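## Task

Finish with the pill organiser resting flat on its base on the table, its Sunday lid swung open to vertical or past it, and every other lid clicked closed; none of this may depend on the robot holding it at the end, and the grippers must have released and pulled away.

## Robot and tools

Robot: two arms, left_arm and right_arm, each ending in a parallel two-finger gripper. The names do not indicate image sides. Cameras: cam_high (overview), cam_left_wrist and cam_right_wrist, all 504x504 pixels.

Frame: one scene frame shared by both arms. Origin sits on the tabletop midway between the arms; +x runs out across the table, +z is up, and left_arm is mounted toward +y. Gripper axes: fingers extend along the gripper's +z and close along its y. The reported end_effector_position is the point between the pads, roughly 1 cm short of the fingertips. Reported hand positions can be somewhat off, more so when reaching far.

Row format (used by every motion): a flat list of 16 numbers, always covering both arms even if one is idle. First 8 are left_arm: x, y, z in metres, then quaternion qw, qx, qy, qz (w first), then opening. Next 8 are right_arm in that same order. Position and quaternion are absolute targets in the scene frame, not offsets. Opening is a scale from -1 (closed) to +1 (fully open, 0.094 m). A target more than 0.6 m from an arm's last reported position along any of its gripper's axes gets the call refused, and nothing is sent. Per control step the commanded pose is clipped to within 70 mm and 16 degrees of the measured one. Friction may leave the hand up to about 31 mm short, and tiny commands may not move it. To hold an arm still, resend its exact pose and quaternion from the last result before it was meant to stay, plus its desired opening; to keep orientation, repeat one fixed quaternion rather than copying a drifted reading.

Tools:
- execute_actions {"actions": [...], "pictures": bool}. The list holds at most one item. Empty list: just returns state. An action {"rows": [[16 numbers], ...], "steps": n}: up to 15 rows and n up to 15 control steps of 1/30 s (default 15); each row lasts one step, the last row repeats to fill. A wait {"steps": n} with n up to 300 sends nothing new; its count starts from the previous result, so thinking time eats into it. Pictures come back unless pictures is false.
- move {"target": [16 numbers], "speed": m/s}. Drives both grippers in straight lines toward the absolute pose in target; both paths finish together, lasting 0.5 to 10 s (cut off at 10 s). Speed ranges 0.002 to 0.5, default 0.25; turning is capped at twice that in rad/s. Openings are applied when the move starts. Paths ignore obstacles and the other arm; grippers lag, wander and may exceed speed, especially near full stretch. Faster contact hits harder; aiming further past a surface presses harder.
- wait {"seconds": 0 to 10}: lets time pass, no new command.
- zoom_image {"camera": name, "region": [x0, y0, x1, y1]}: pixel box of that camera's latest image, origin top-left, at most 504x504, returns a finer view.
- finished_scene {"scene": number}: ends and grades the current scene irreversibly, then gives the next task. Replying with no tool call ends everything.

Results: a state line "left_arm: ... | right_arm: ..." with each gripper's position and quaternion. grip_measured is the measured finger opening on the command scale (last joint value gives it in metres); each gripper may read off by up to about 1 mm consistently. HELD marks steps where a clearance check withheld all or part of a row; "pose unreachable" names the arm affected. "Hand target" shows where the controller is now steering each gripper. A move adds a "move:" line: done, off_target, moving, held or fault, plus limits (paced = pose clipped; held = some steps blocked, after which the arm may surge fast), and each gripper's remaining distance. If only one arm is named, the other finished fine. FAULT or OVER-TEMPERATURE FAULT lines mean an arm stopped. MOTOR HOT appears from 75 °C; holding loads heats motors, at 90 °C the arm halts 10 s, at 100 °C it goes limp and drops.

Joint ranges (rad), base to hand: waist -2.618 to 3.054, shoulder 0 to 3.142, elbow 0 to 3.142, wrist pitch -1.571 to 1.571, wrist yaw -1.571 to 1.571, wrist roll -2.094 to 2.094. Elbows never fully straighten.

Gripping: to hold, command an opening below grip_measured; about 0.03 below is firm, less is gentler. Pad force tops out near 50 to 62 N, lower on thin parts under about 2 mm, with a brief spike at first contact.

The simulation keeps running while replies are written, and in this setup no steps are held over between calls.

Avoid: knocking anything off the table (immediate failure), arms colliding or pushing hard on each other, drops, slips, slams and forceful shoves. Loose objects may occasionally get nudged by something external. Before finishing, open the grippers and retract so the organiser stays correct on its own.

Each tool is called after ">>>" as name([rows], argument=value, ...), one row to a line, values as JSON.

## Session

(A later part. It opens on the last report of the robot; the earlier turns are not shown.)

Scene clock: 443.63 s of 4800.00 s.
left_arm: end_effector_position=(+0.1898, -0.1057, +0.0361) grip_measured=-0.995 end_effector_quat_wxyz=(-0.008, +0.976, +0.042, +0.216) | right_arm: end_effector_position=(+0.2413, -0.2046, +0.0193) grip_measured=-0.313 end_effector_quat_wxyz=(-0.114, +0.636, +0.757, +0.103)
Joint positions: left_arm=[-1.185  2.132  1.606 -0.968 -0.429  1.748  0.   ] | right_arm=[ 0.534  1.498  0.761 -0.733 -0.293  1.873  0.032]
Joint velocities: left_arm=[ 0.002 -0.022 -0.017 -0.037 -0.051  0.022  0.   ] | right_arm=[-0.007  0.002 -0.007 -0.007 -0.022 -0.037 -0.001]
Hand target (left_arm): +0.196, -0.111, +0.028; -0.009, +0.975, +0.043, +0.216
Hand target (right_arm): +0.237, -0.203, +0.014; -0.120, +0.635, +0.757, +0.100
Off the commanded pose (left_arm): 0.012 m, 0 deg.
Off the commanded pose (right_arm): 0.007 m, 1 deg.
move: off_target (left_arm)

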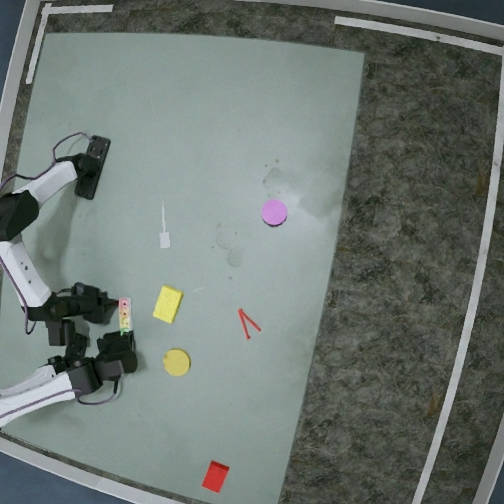

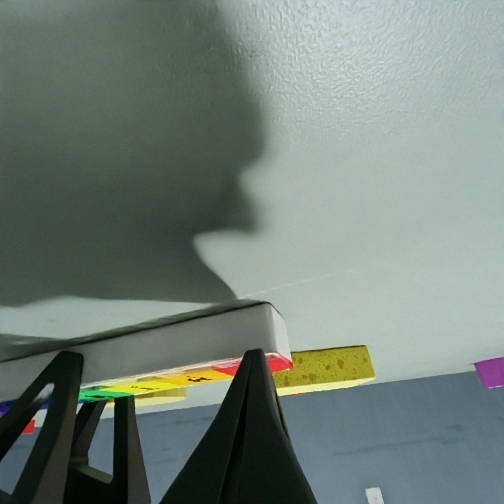

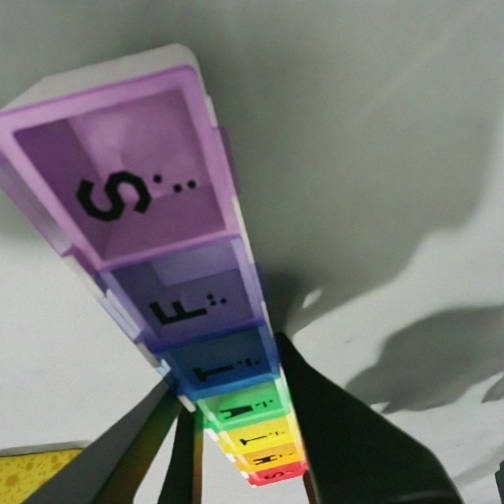

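>>> move(target=[0.182,-0.109,0.017,-0.009,0.975,0.043,0.216,-1, 0.237,-0.203,0.014,-0.12,0.635,0.757,0.10,-0.42], speed=0.02)

>>> move(target=[0.20,-0.108,0.022,-0.009,0.975,0.043,0.216,-1, 0.237,-0.203,0.014,-0.12,0.635,0.757,0.10,-0.42], speed=0.02)

Scene clock: 451.07 s of 4800.00 s.
left_arm: end_effector_position=(+0.1873, -0.1140, +0.0367) grip_measured=-0.995 end_effector_quat_wxyz=(+0.009, +0.975, +0.048, +0.219) | right_arm: end_effector_position=(+0.2413, -0.2046, +0.0193) grip_measured=-0.313 end_effector_quat_wxyz=(-0.114, +0.636, +0.757, +0.103)
Joint positions: left_arm=[-1.195  2.132  1.606 -0.938 -0.429  1.73   0.   ] | right_arm=[ 0.534  1.498  0.761 -0.733 -0.293  1.873  0.032]
Joint velocities: left_arm=[ 0.002  0.017 -0.012  0.007 -0.051  0.037  0.001] | right_arm=[-0.002 -0.002 -0.007 -0.051 -0.066  0.022  0.001]
Hand target (left_arm): +0.182, -0.108, +0.018; -0.009, +0.975, +0.043, +0.216
Hand target (right_arm): +0.237, -0.203, +0.014; -0.120, +0.635, +0.757, +0.100
Off the commanded pose (left_arm): 0.021 m, 2 deg.
Off the commanded pose (right_arm): 0.007 m, 1 deg.
After step 90, 3.17 s passed at rest.
move: off_target (left_arm)

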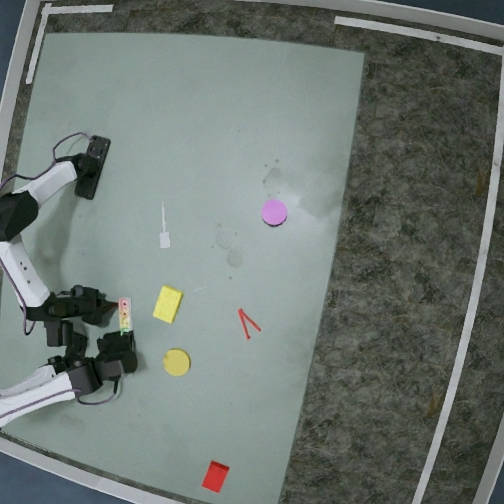

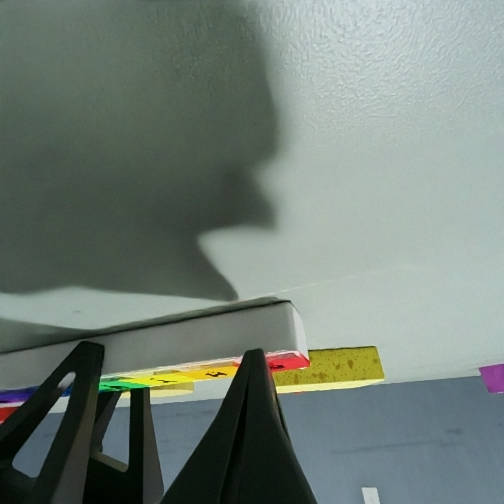

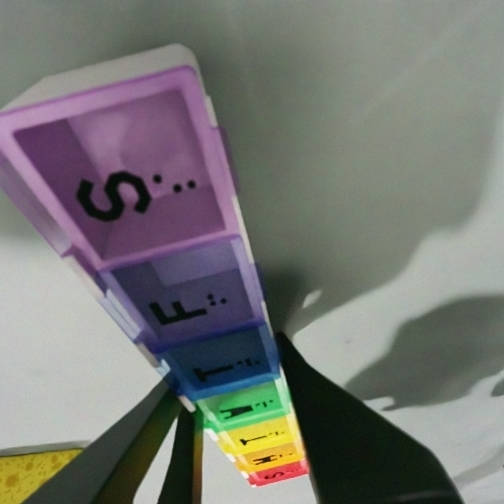

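Scene clock: 452.33 s of 4800.00 s.
left_arm: end_effector_position=(+0.1943, -0.1111, +0.0367) grip_measured=-0.995 end_effector_quat_wxyz=(+0.004, +0.975, +0.043, +0.219) | right_arm: end_effector_position=(+0.2428, -0.2039, +0.0195) grip_measured=-0.313 end_effector_quat_wxyz=(-0.113, +0.637, +0.755, +0.106)
Joint positions: left_arm=[-1.178  2.132  1.606 -0.937 -0.429  1.76   0.   ] | right_arm=[ 0.534  1.498  0.761 -0.726 -0.293  1.878  0.032]
Joint velocities: left_arm=[ 0.007 -0.007 -0.007 -0.022 -0.081 -0.066  0.   ] | right_arm=[ 0.007 -0.002  0.002  0.007  0.051  0.007  0.   ]
Hand target (left_arm): +0.199, -0.108, +0.022; -0.009, +0.975, +0.043, +0.216
Hand target (right_arm): +0.237, -0.203, +0.014; -0.120, +0.635, +0.757, +0.100
Off the commanded pose (left_arm): 0.016 m, 2 deg.
Off the commanded pose (right_arm): 0.008 m, 1 deg.
move: off_target (left_arm)

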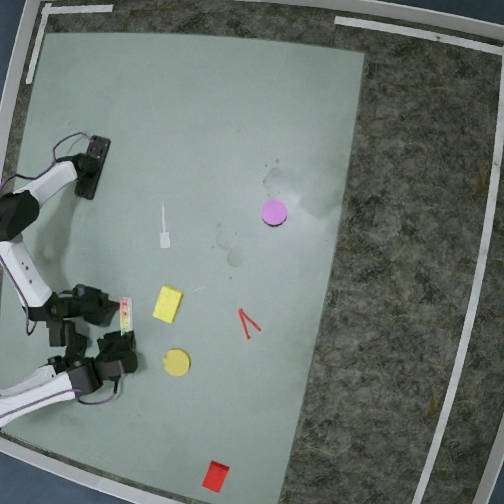

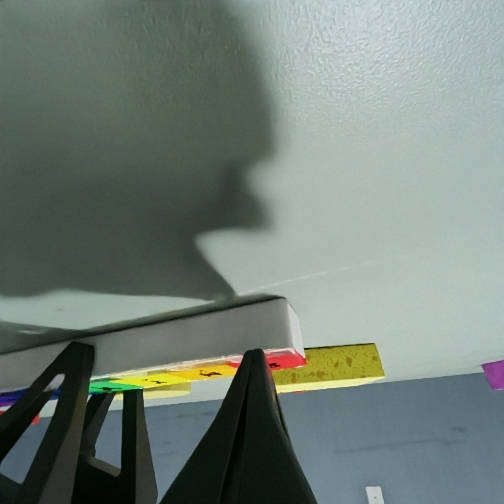

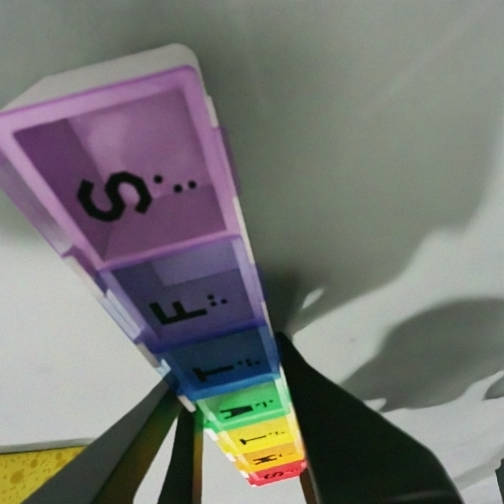

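>>> move(target=[0.15,-0.11,0.075,-0.009,0.975,0.043,0.216,-1, 0.237,-0.203,0.014,-0.12,0.635,0.757,0.10,-0.42], speed=0.1)

>>> move(target=[0.178,-0.112,0.026,-0.009,0.975,0.043,0.216,-1, 0.237,-0.203,0.014,-0.12,0.635,0.757,0.10,-0.42], speed=0.08)

Scene clock: 463.30 s of 4800.00 s.
left_arm: end_effector_position=(+0.1519, -0.1093, +0.0680) grip_measured=-0.995 end_effector_quat_wxyz=(-0.012, +0.976, +0.042, +0.213) | right_arm: end_effector_position=(+0.2428, -0.2039, +0.0195) grip_measured=-0.313 end_effector_quat_wxyz=(-0.113, +0.637, +0.755, +0.106)
Joint positions: left_arm=[-1.276  2.108  1.701 -1.138 -0.429  1.645  0.   ] | right_arm=[ 0.534  1.498  0.761 -0.726 -0.293  1.878  0.032]
Joint velocities: left_arm=[-0.012 -0.017 -0.002 -0.037 -0.007  0.037 -0.   ] | right_arm=[-0.012 -0.002  0.002 -0.066 -0.081  0.022  0.   ]
Hand target (left_arm): +0.151, -0.110, +0.075; -0.010, +0.975, +0.043, +0.217
Hand target (right_arm): +0.237, -0.203, +0.014; -0.120, +0.635, +0.757, +0.100
Off the commanded pose (left_arm): 0.007 m, 1 deg.
Off the commanded pose (right_arm): 0.008 m, 1 deg.
After step 90, 6.80 s passed at rest.
move: done

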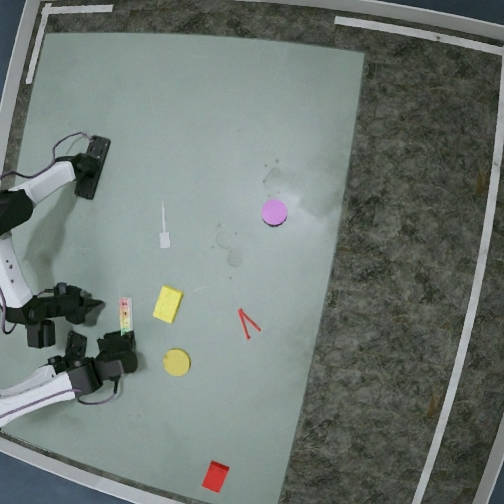

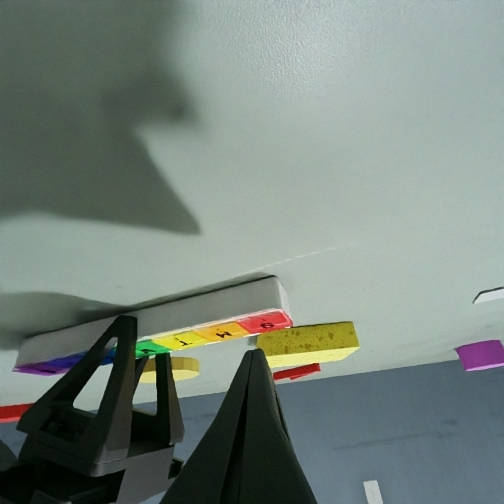

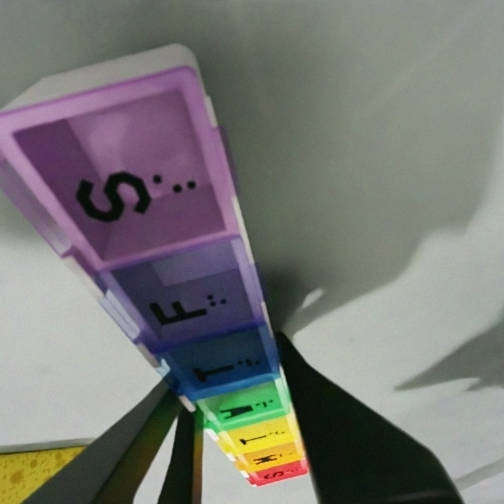

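Scene clock: 464.40 s of 4800.00 s.
left_arm: end_effector_position=(+0.1748, -0.1184, +0.0437) grip_measured=-0.995 end_effector_quat_wxyz=(+0.010, +0.975, +0.046, +0.217) | right_arm: end_effector_position=(+0.2428, -0.2039, +0.0195) grip_measured=-0.313 end_effector_quat_wxyz=(-0.113, +0.637, +0.755, +0.106)
Joint positions: left_arm=[-1.226  2.132  1.635 -0.979 -0.429  1.701  0.   ] | right_arm=[ 0.534  1.498  0.761 -0.726 -0.293  1.878  0.032]
Joint velocities: left_arm=[-0.012  0.007  0.002  0.095  0.007 -0.066 -0.   ] | right_arm=[-0.012  0.007  0.002  0.066  0.022 -0.007  0.002]
Hand target (left_arm): +0.177, -0.112, +0.027; -0.009, +0.976, +0.043, +0.216
Hand target (right_arm): +0.237, -0.203, +0.014; -0.120, +0.635, +0.757, +0.100
Off the commanded pose (left_arm): 0.019 m, 2 deg.
Off the commanded pose (right_arm): 0.008 m, 1 deg.
move: off_target (left_arm)

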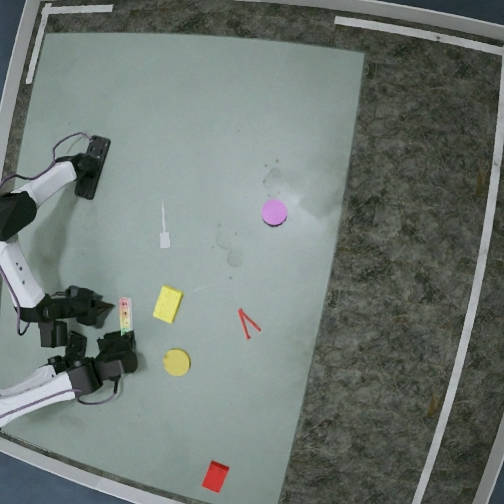

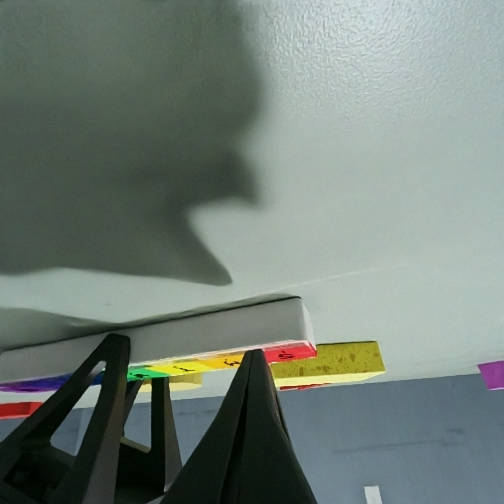

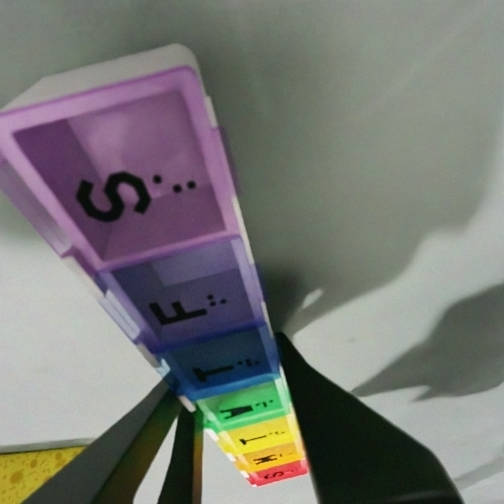

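>>> move(target=[0.178,-0.106,0.010,-0.009,0.975,0.043,0.216,-1, 0.237,-0.203,0.014,-0.12,0.635,0.757,0.10,-0.42], speed=0.03)

Scene clock: 476.80 s of 4800.00 s.
left_arm: end_effector_position=(+0.1739, -0.1138, +0.0278) grip_measured=-0.995 end_effector_quat_wxyz=(+0.010, +0.975, +0.045, +0.217) | right_arm: end_effector_position=(+0.2428, -0.2039, +0.0195) grip_measured=-0.313 end_effector_quat_wxyz=(-0.113, +0.637, +0.755, +0.106)
Joint positions: left_arm=[-1.226  2.132  1.569 -0.913 -0.429  1.704  0.   ] | right_arm=[ 0.534  1.498  0.761 -0.726 -0.293  1.878  0.032]
Joint velocities: left_arm=[-0.012 -0.022  0.007  0.051 -0.037 -0.022 -0.001] | right_arm=[-0.007  0.017  0.002 -0.037  0.051 -0.066 -0.001]
Hand target (left_arm): +0.177, -0.105, +0.011; -0.009, +0.975, +0.043, +0.216
Hand target (right_arm): +0.237, -0.203, +0.014; -0.120, +0.635, +0.757, +0.100
Off the commanded pose (left_arm): 0.020 m, 2 deg.
Off the commanded pose (right_arm): 0.008 m, 1 deg.
After step 90, 7.97 s passed at rest.
move: off_target (left_arm)

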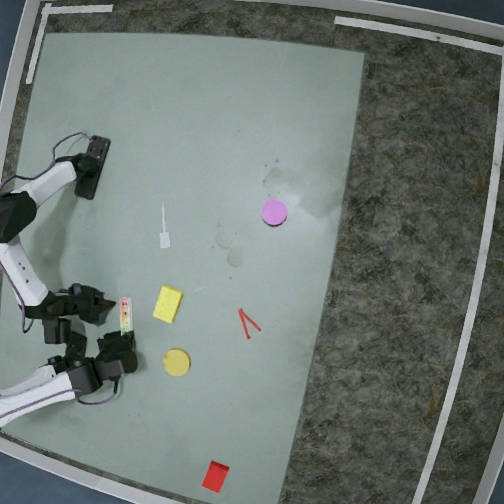

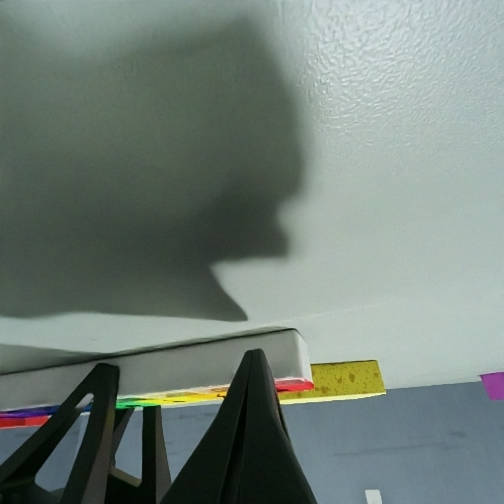

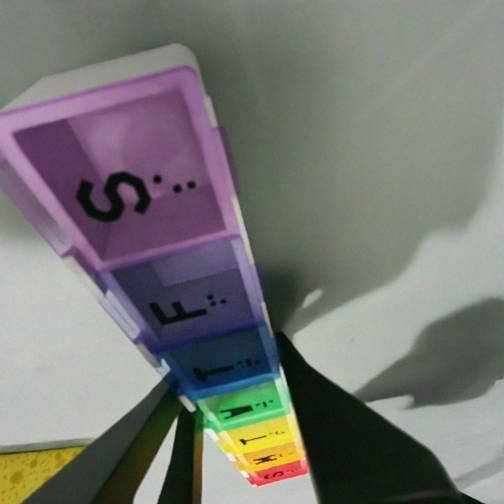

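>>> move(target=[0.198,-0.102,0.018,-0.009,0.975,0.043,0.216,-1, 0.237,-0.203,0.014,-0.12,0.635,0.757,0.10,-0.42], speed=0.02)

>>> zoom_image(camera="cam_high", region=[90, 280, 150, 340])

Scene clock: 489.47 s of 4800.00 s.
left_arm: end_effector_position=(+0.1908, -0.1075, +0.0273) grip_measured=-0.995 end_effector_quat_wxyz=(+0.002, +0.976, +0.041, +0.214) | right_arm: end_effector_position=(+0.2460, -0.2023, +0.0199) grip_measured=-0.313 end_effector_quat_wxyz=(-0.110, +0.638, +0.754, +0.113)
Joint positions: left_arm=[-1.18   2.132  1.569 -0.909 -0.42   1.757  0.   ] | right_arm=[ 0.534  1.498  0.761 -0.711 -0.293  1.883  0.032]
Joint velocities: left_arm=[-0.007 -0.002  0.002  0.007 -0.022  0.007  0.001] | right_arm=[-0.002 -0.022  0.002 -0.037  0.066 -0.022 -0.001]
Hand target (left_arm): +0.197, -0.102, +0.018; -0.009, +0.975, +0.043, +0.216
Hand target (right_arm): +0.237, -0.203, +0.014; -0.120, +0.635, +0.757, +0.100
Off the commanded pose (left_arm): 0.013 m, 1 deg.
Off the commanded pose (right_arm): 0.011 m, 2 deg.
After step 90, 8.00 s passed at rest.
move: off_target (left_arm, right_arm)

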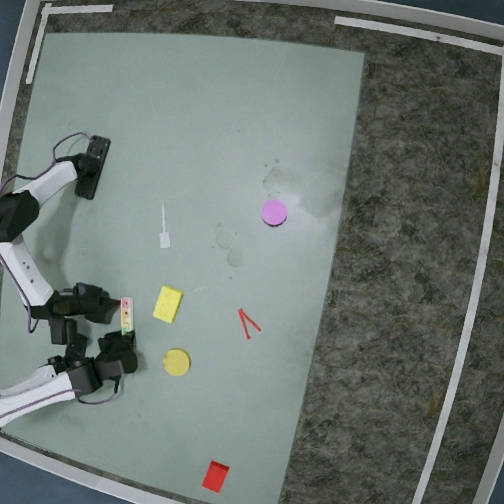

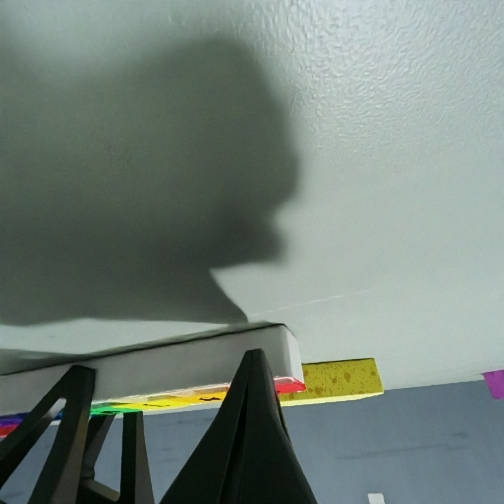

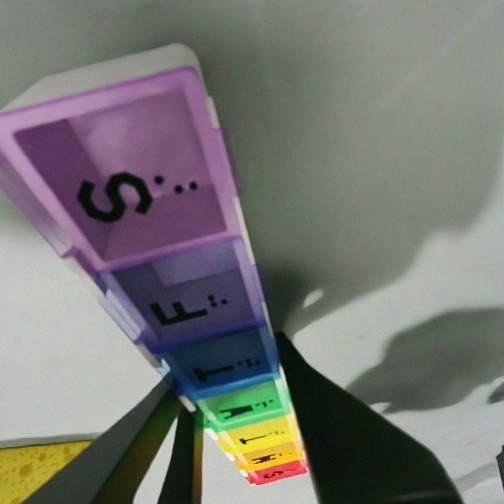

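Region (90, 280, 150, 340) of cam_high's 504x504 image, scaled by 8.400, with more detail than that image has.

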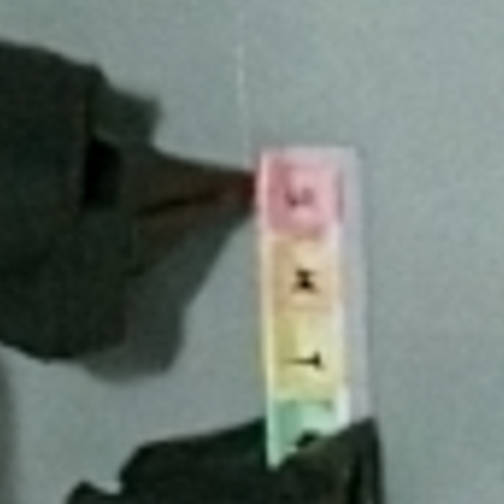

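>>> move(target=[0.203,-0.101,0.06,-0.009,0.975,0.043,0.216,-1, 0.232,-0.203,0.010,-0.12,0.635,0.757,0.10,-0.42], speed=0.02)

>>> zoom_image(camera="cam_high", region=[90, 280, 150, 340])

Scene clock: 497.07 s of 4800.00 s.
left_arm: end_effector_position=(+0.1976, -0.1029, +0.0507) grip_measured=-0.995 end_effector_quat_wxyz=(-0.009, +0.976, +0.041, +0.212) | right_arm: end_effector_position=(+0.2452, -0.2020, +0.0193) grip_measured=-0.313 end_effector_quat_wxyz=(-0.111, +0.637, +0.755, +0.112)
Joint positions: left_arm=[-1.162  2.114  1.64  -1.012 -0.419  1.774  0.   ] | right_arm=[ 0.537  1.498  0.759 -0.709 -0.292  1.884  0.032]
Joint velocities: left_arm=[-0.007 -0.017 -0.012 -0.007  0.051 -0.066  0.001] | right_arm=[ 0.007 -0.007 -0.017 -0.037 -0.007  0.007  0.001]
Hand target (left_arm): +0.203, -0.101, +0.060; -0.009, +0.975, +0.043, +0.216
Hand target (right_arm): +0.232, -0.203, +0.010; -0.120, +0.635, +0.757, +0.100
Off the commanded pose (left_arm): 0.011 m, 1 deg.
Off the commanded pose (right_arm): 0.016 m, 2 deg.
After step 90, 2.60 s passed at rest.
move: off_target (left_arm, right_arm)

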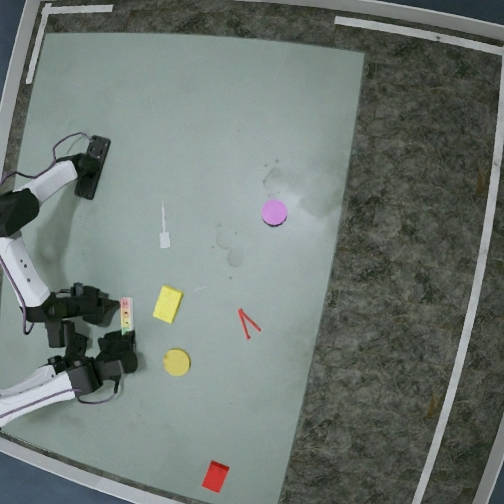

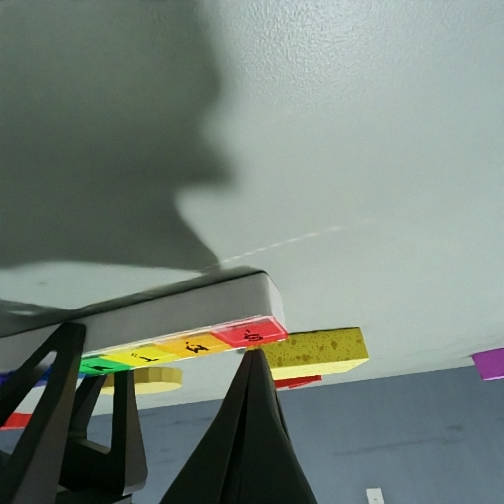

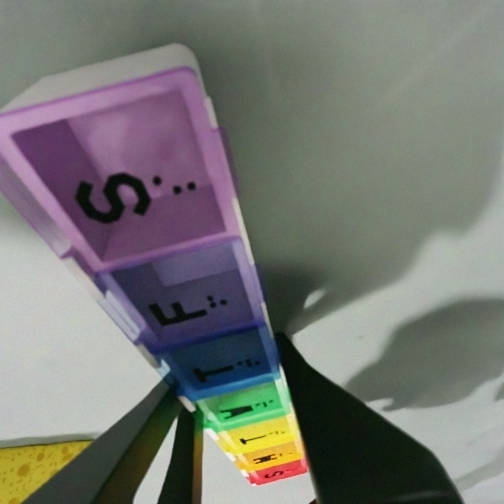

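Region (90, 280, 150, 340) of cam_high's 504x504 image, scaled by 8.400, with more detail than that image has.

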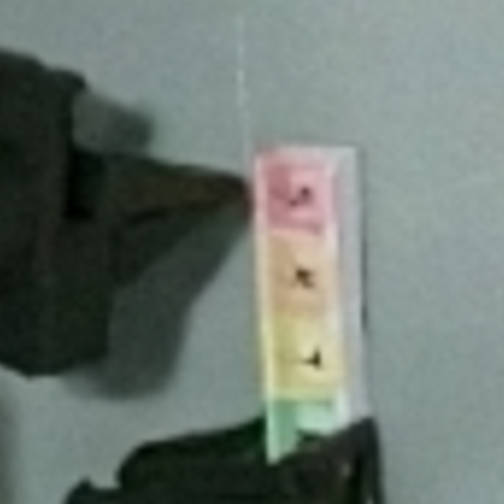

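>>> move(target=[0.17,0.0,0.15,0,0.7071,0.7071,0,-1, 0.237,-0.203,0.014,-0.12,0.635,0.757,0.10,-0.42], speed=0.3)

>>> move(target=[0.15,-0.07,0.08,0.5,0,0.866,0,-1, 0.237,-0.203,0.014,-0.12,0.635,0.757,0.10,-0.42], speed=0.3)

Scene clock: 521.63 s of 4800.00 s.
left_arm: end_effector_position=(+0.1713, -0.0109, +0.1526) grip_measured=-0.995 end_effector_quat_wxyz=(+0.017, +0.713, +0.701, -0.002) | right_arm: end_effector_position=(+0.2452, -0.2020, +0.0193) grip_measured=-0.313 end_effector_quat_wxyz=(-0.111, +0.637, +0.755, +0.112)
Joint positions: left_arm=[-0.956  1.775  1.639 -1.401 -0.005  0.493  0.   ] | right_arm=[ 0.537  1.498  0.759 -0.709 -0.292  1.884  0.032]
Joint velocities: left_arm=[-0.002  0.002 -0.002 -0.051  0.037  0.007 -0.   ] | right_arm=[-0.002 -0.017 -0.012 -0.022 -0.022 -0.022 -0.001]
Hand target (left_arm): +0.168, -0.001, +0.150; +0.001, +0.707, +0.707, -0.003
Hand target (right_arm): +0.237, -0.203, +0.014; -0.120, +0.635, +0.757, +0.100
Off the commanded pose (left_arm): 0.011 m, 2 deg.
Off the commanded pose (right_arm): 0.010 m, 2 deg.
After step 90, 18.43 s passed at rest.
move: off_target (left_arm)

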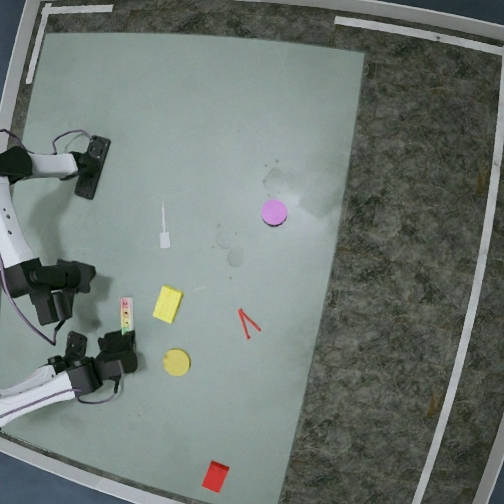

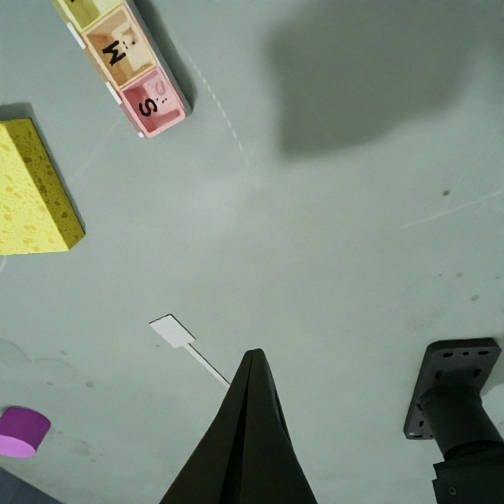

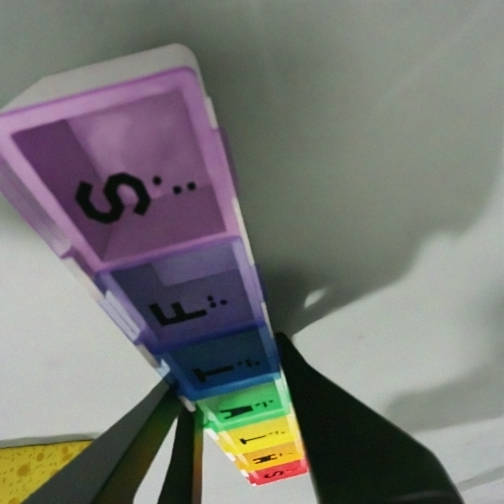

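Scene clock: 525.47 s of 4800.00 s.
left_arm: end_effector_position=(+0.1573, -0.0685, +0.0852) grip_measured=-0.995 end_effector_quat_wxyz=(+0.500, -0.007, +0.866, -0.005) | right_arm: end_effector_position=(+0.2452, -0.2020, +0.0193) grip_measured=-0.313 end_effector_quat_wxyz=(-0.111, +0.637, +0.755, +0.112)
Joint positions: left_arm=[-1.458  1.995  1.308 -0.927 -1.047 -1.64   0.   ] | right_arm=[ 0.537  1.498  0.759 -0.709 -0.292  1.884  0.032]
Joint velocities: left_arm=[ 0.002 -0.007 -0.002 -0.037  0.022  0.051 -0.002] | right_arm=[ 0.007 -0.002  0.012  0.022  0.051 -0.051 -0.001]
Hand target (left_arm): +0.155, -0.070, +0.080; +0.503, +0.002, +0.864, +0.005
Hand target (right_arm): +0.237, -0.203, +0.014; -0.120, +0.635, +0.757, +0.100
Off the commanded pose (left_arm): 0.009 m, 1 deg.
Off the commanded pose (right_arm): 0.010 m, 2 deg.
move: done

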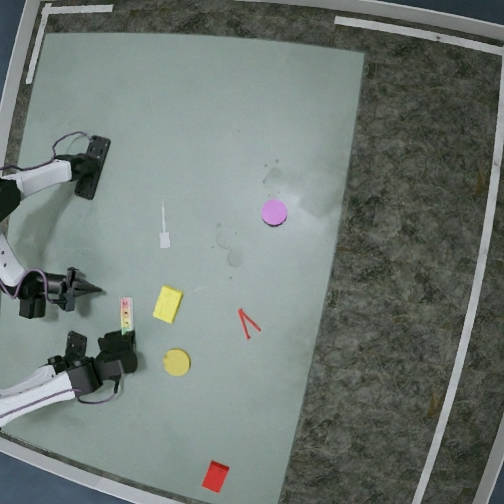

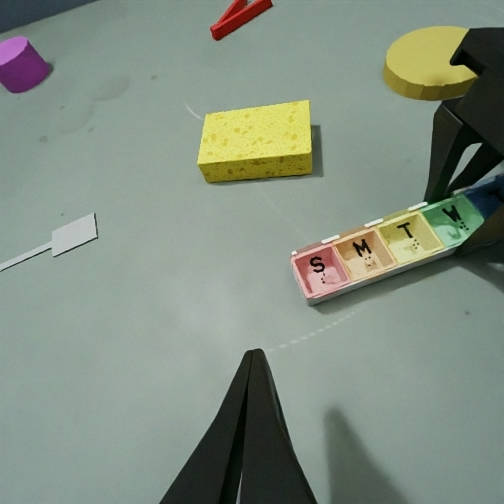

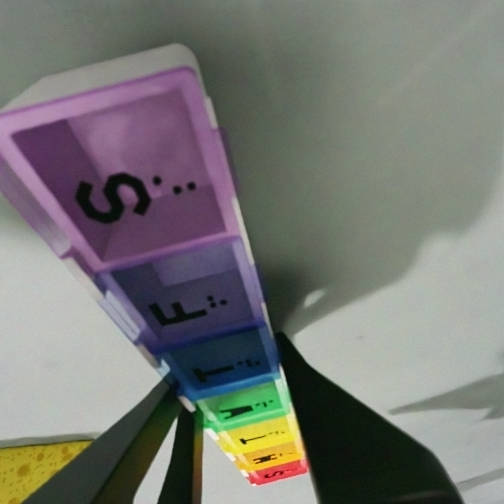

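>>> move(target=[0.175,-0.104,0.02,0.5,0,0.866,0,-1, 0.237,-0.203,0.014,-0.12,0.635,0.757,0.10,-0.42], speed=0.06)

Scene clock: 531.03 s of 4800.00 s.
left_arm: end_effector_position=(+0.1711, -0.1005, +0.0275) grip_measured=-0.995 end_effector_quat_wxyz=(+0.500, +0.002, +0.866, -0.003) | right_arm: end_effector_position=(+0.2452, -0.2020, +0.0193) grip_measured=-0.313 end_effector_quat_wxyz=(-0.111, +0.637, +0.755, +0.112)
Joint positions: left_arm=[-1.42   2.187  1.351 -0.702 -1.047 -1.537  0.   ] | right_arm=[ 0.537  1.498  0.759 -0.709 -0.292  1.884  0.032]
Joint velocities: left_arm=[ 0.002  0.007 -0.007  0.007  0.007 -0.007 -0.001] | right_arm=[-0.017 -0.012  0.002 -0.037  0.022 -0.095  0.001]
Hand target (left_arm): +0.175, -0.104, +0.020; +0.500, +0.000, +0.866, -0.000
Hand target (right_arm): +0.237, -0.203, +0.014; -0.120, +0.635, +0.757, +0.100
Off the commanded pose (left_arm): 0.009 m, 0 deg.
Off the commanded pose (right_arm): 0.010 m, 2 deg.
After step 90, 0.80 s passed at rest.
move: done

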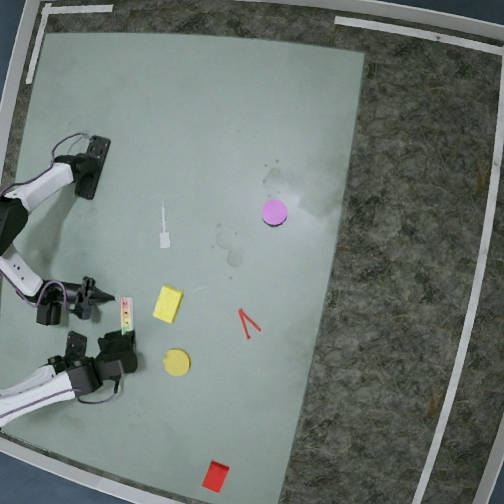

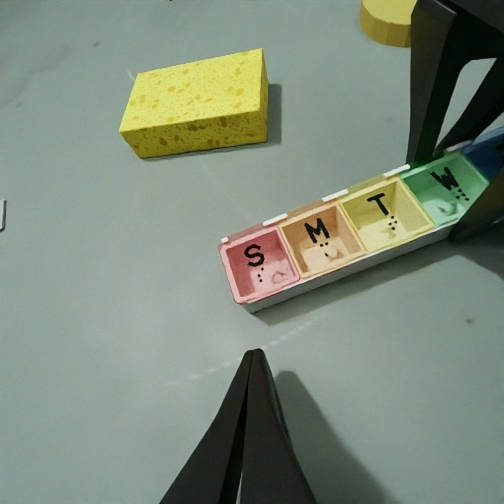

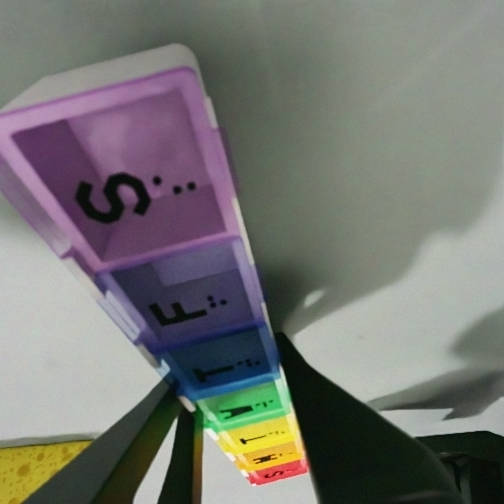

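>>> move(target=[0.182,-0.110,0.010,0.5,0,0.866,0,-1, 0.237,-0.203,0.014,-0.12,0.635,0.757,0.10,-0.42], speed=0.02)

Scene clock: 542.50 s of 4800.00 s.
left_arm: end_effector_position=(+0.1779, -0.1071, +0.0182) grip_measured=-0.995 end_effector_quat_wxyz=(+0.501, +0.001, +0.866, -0.005) | right_arm: end_effector_position=(+0.2452, -0.2020, +0.0193) grip_measured=-0.313 end_effector_quat_wxyz=(-0.111, +0.637, +0.755, +0.112)
Joint positions: left_arm=[-1.403  2.221  1.363 -0.648 -1.047 -1.503  0.   ] | right_arm=[ 0.537  1.498  0.759 -0.709 -0.292  1.884  0.032]
Joint velocities: left_arm=[ 0.012 -0.007 -0.012  0.022 -0.007  0.037 -0.   ] | right_arm=[-0.002 -0.022  0.012 -0.051  0.007  0.022  0.001]
Hand target (left_arm): +0.182, -0.110, +0.010; +0.500, +0.000, +0.866, -0.000
Hand target (right_arm): +0.237, -0.203, +0.014; -0.120, +0.635, +0.757, +0.100
Off the commanded pose (left_arm): 0.010 m, 1 deg.
Off the commanded pose (right_arm): 0.010 m, 2 deg.
After step 90, 6.87 s passed at rest.
move: done

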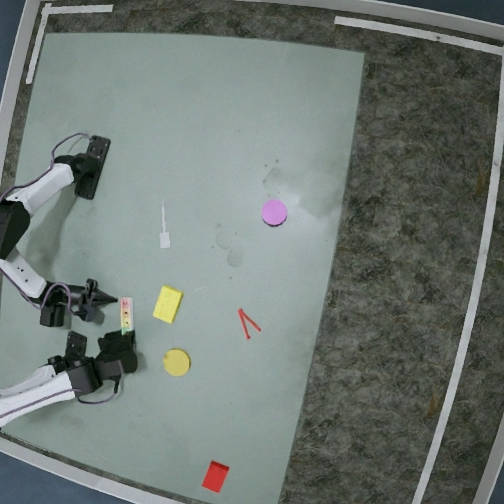

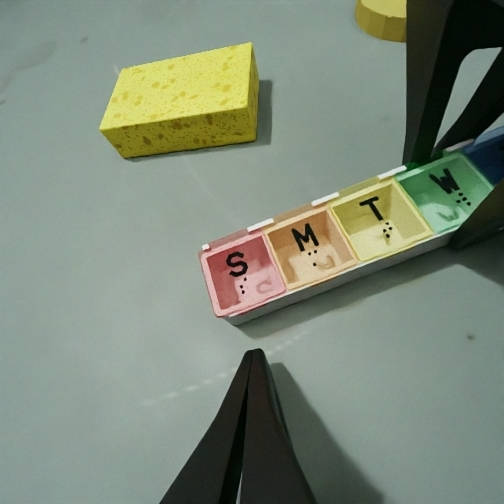

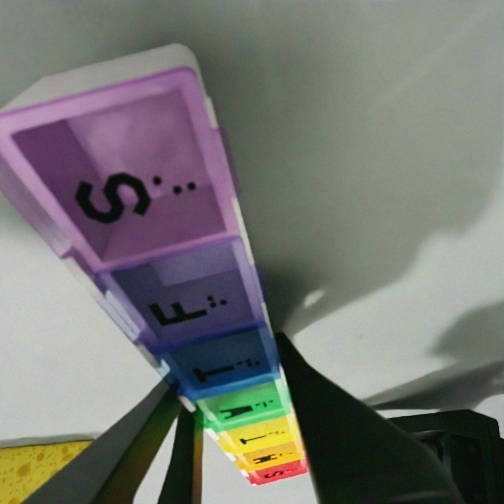

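>>> move(target=[0.202,-0.110,0.014,0.5,0,0.866,0,-1, 0.237,-0.203,0.014,-0.12,0.635,0.757,0.10,-0.42], speed=0.02)

>>> zoom_image(camera="cam_left_wrist", region=[170, 220, 350, 400])

Scene clock: 551.50 s of 4800.00 s.
left_arm: end_effector_position=(+0.1938, -0.1134, +0.0184) grip_measured=-0.995 end_effector_quat_wxyz=(+0.499, +0.005, +0.866, -0.006) | right_arm: end_effector_position=(+0.2452, -0.2020, +0.0193) grip_measured=-0.313 end_effector_quat_wxyz=(-0.111, +0.637, +0.754, +0.112)
Joint positions: left_arm=[-1.363  2.221  1.363 -0.567 -1.039 -1.408  0.   ] | right_arm=[ 0.537  1.498  0.759 -0.709 -0.293  1.885  0.032]
Joint velocities: left_arm=[ 0.032  0.002  0.007 -0.007  0.007 -0.066 -0.   ] | right_arm=[-0.012 -0.032  0.007  0.007  0.037 -0.037  0.   ]
Hand target (left_arm): +0.202, -0.110, +0.014; +0.500, -0.000, +0.866, -0.000
Hand target (right_arm): +0.237, -0.203, +0.014; -0.120, +0.635, +0.757, +0.100
Off the commanded pose (left_arm): 0.010 m, 1 deg.
Off the commanded pose (right_arm): 0.010 m, 2 deg.
After step 90, 4.53 s passed at rest.
move: done

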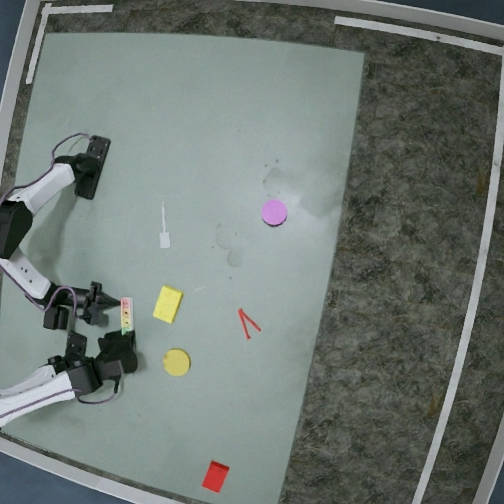

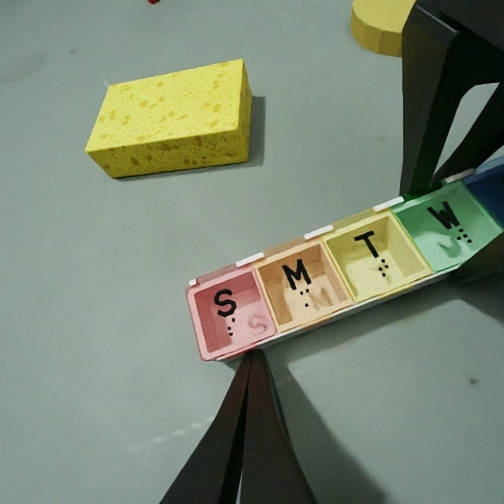

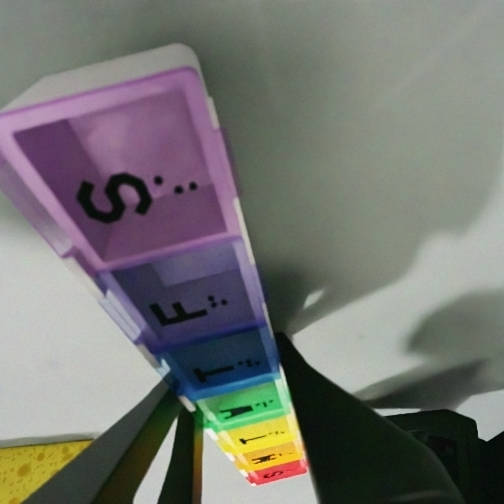

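Region (170, 220, 350, 400) of cam_left_wrist's 504x504 image, scaled by 2.800, with more detail than that image has.

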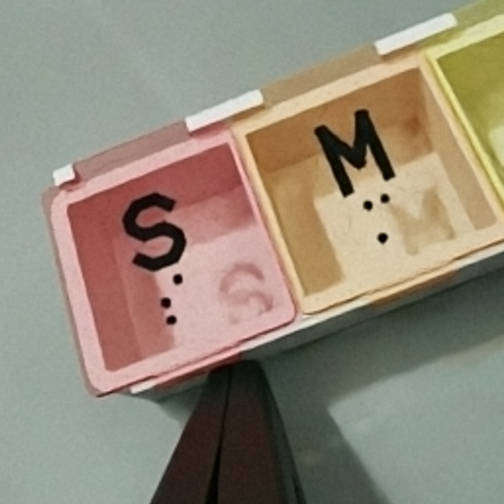

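>>> move(target=[0.204,-0.102,0.014,0.5,0,0.866,0,-1, 0.237,-0.203,0.014,-0.12,0.635,0.757,0.10,-0.42], speed=0.015)

>>> zoom_image(camera="cam_left_wrist", region=[170, 220, 350, 400])

Scene clock: 562.07 s of 4800.00 s.
left_arm: end_effector_position=(+0.1948, -0.1121, +0.0139) grip_measured=-0.995 end_effector_quat_wxyz=(+0.499, +0.006, +0.866, -0.009) | right_arm: end_effector_position=(+0.2457, -0.2016, +0.0194) grip_measured=-0.313 end_effector_quat_wxyz=(-0.111, +0.639, +0.753, +0.113)
Joint positions: left_arm=[-1.359  2.221  1.341 -0.528 -1.038 -1.394  0.   ] | right_arm=[ 0.537  1.498  0.759 -0.706 -0.293  1.89   0.032]
Joint velocities: left_arm=[-0.012  0.012  0.007  0.007 -0.022 -0.007 -0.001] | right_arm=[-0.002  0.002 -0.017 -0.022 -0.007  0.037 -0.   ]
Hand target (left_arm): +0.203, -0.102, +0.014; +0.500, -0.000, +0.866, +0.000
Hand target (right_arm): +0.237, -0.203, +0.014; -0.120, +0.635, +0.757, +0.100
Off the commanded pose (left_arm): 0.014 m, 1 deg.
Off the commanded pose (right_arm): 0.010 m, 2 deg.
After step 90, 6.27 s passed at rest.
move: off_target (left_arm)

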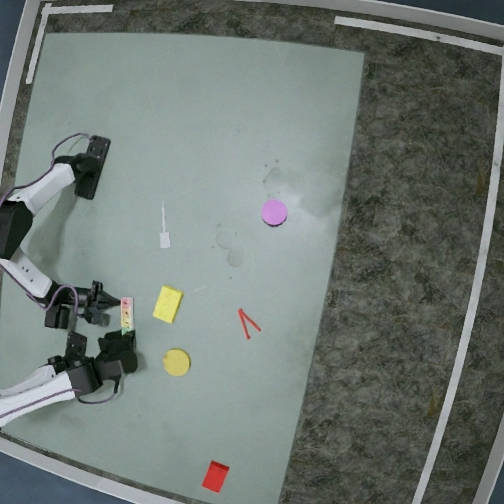

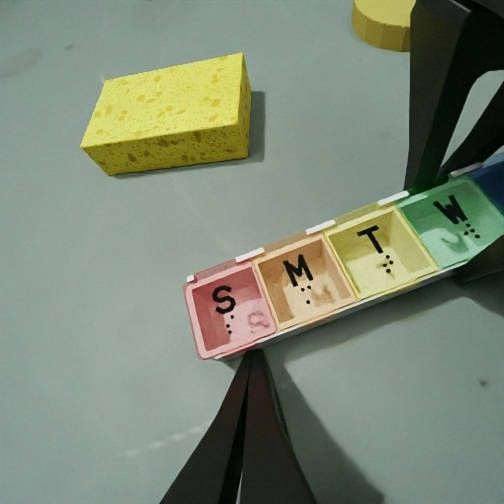

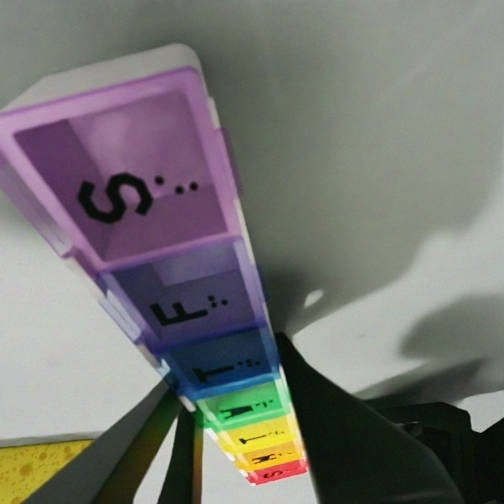

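Region (170, 220, 350, 400) of cam_left_wrist's 504x504 image, scaled by 2.800, with more detail than that image has.

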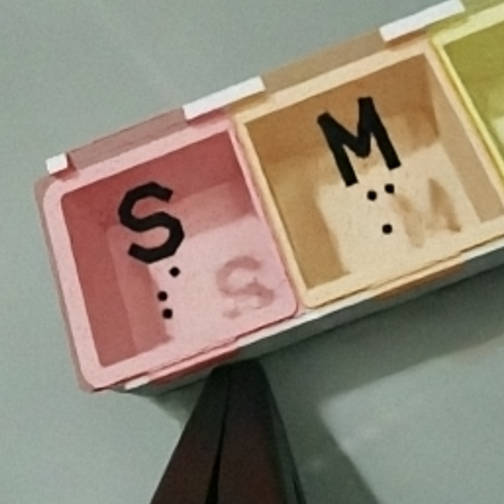

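>>> move(target=[0.204,-0.100,0.045,0.5,0,0.866,0,-1, 0.237,-0.203,0.010,-0.12,0.635,0.757,0.10,-0.42], speed=0.015)

>>> zoom_image(camera="cam_left_wrist", region=[150, 200, 350, 400])

Scene clock: 572.73 s of 4800.00 s.
left_arm: end_effector_position=(+0.1999, -0.1068, +0.0414) grip_measured=-0.995 end_effector_quat_wxyz=(+0.498, -0.003, +0.867, -0.012) | right_arm: end_effector_position=(+0.2460, -0.2013, +0.0195) grip_measured=-0.313 end_effector_quat_wxyz=(-0.111, +0.640, +0.752, +0.114)
Joint positions: left_arm=[-1.345  2.144  1.341 -0.588 -1.034 -1.389  0.   ] | right_arm=[ 0.537  1.498  0.759 -0.704 -0.294  1.893  0.032]
Joint velocities: left_arm=[-0.002 -0.002 -0.002 -0.007 -0.007 -0.037 -0.001] | right_arm=[-0.012 -0.007 -0.007 -0.081  0.051 -0.037 -0.001]
Hand target (left_arm): +0.204, -0.100, +0.045; +0.500, -0.000, +0.866, -0.000
Hand target (right_arm): +0.237, -0.203, +0.010; -0.120, +0.635, +0.757, +0.100
Off the commanded pose (left_arm): 0.009 m, 1 deg.
Off the commanded pose (right_arm): 0.013 m, 2 deg.
After step 90, 5.10 s passed at rest.
move: off_target (right_arm)

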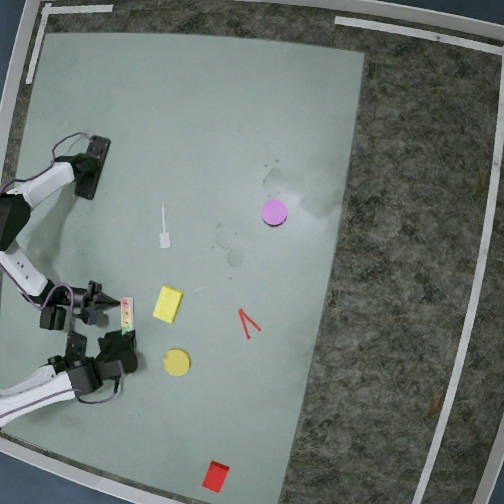

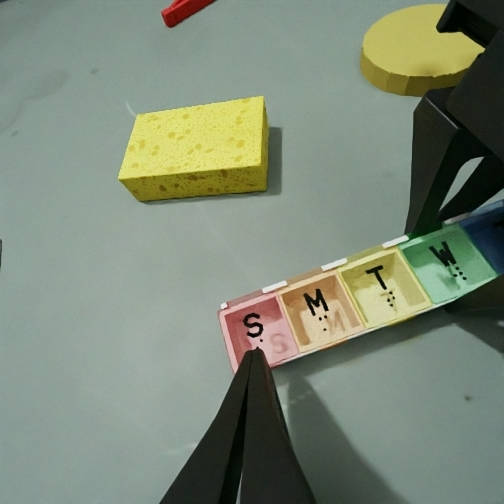

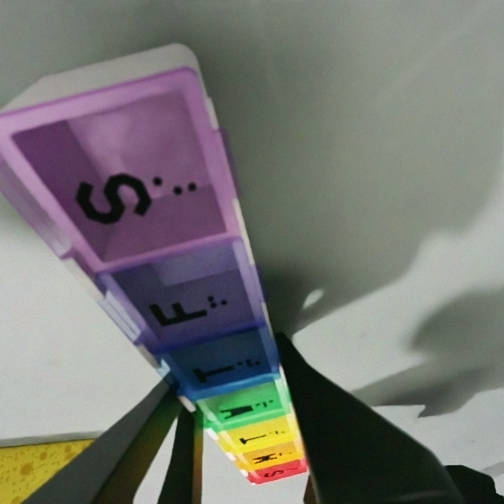

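Region (150, 200, 350, 400) of cam_left_wrist's 504x504 image, scaled by 2.520, with more detail than that image has.

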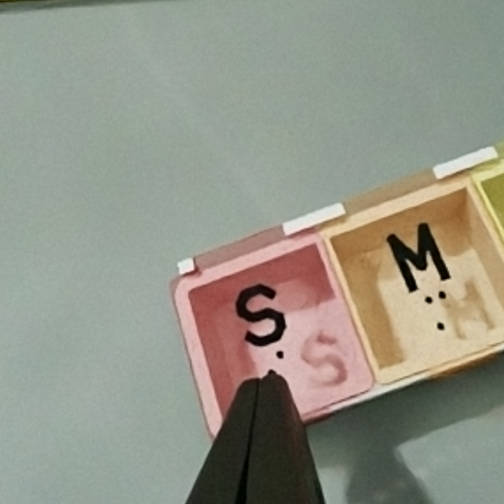

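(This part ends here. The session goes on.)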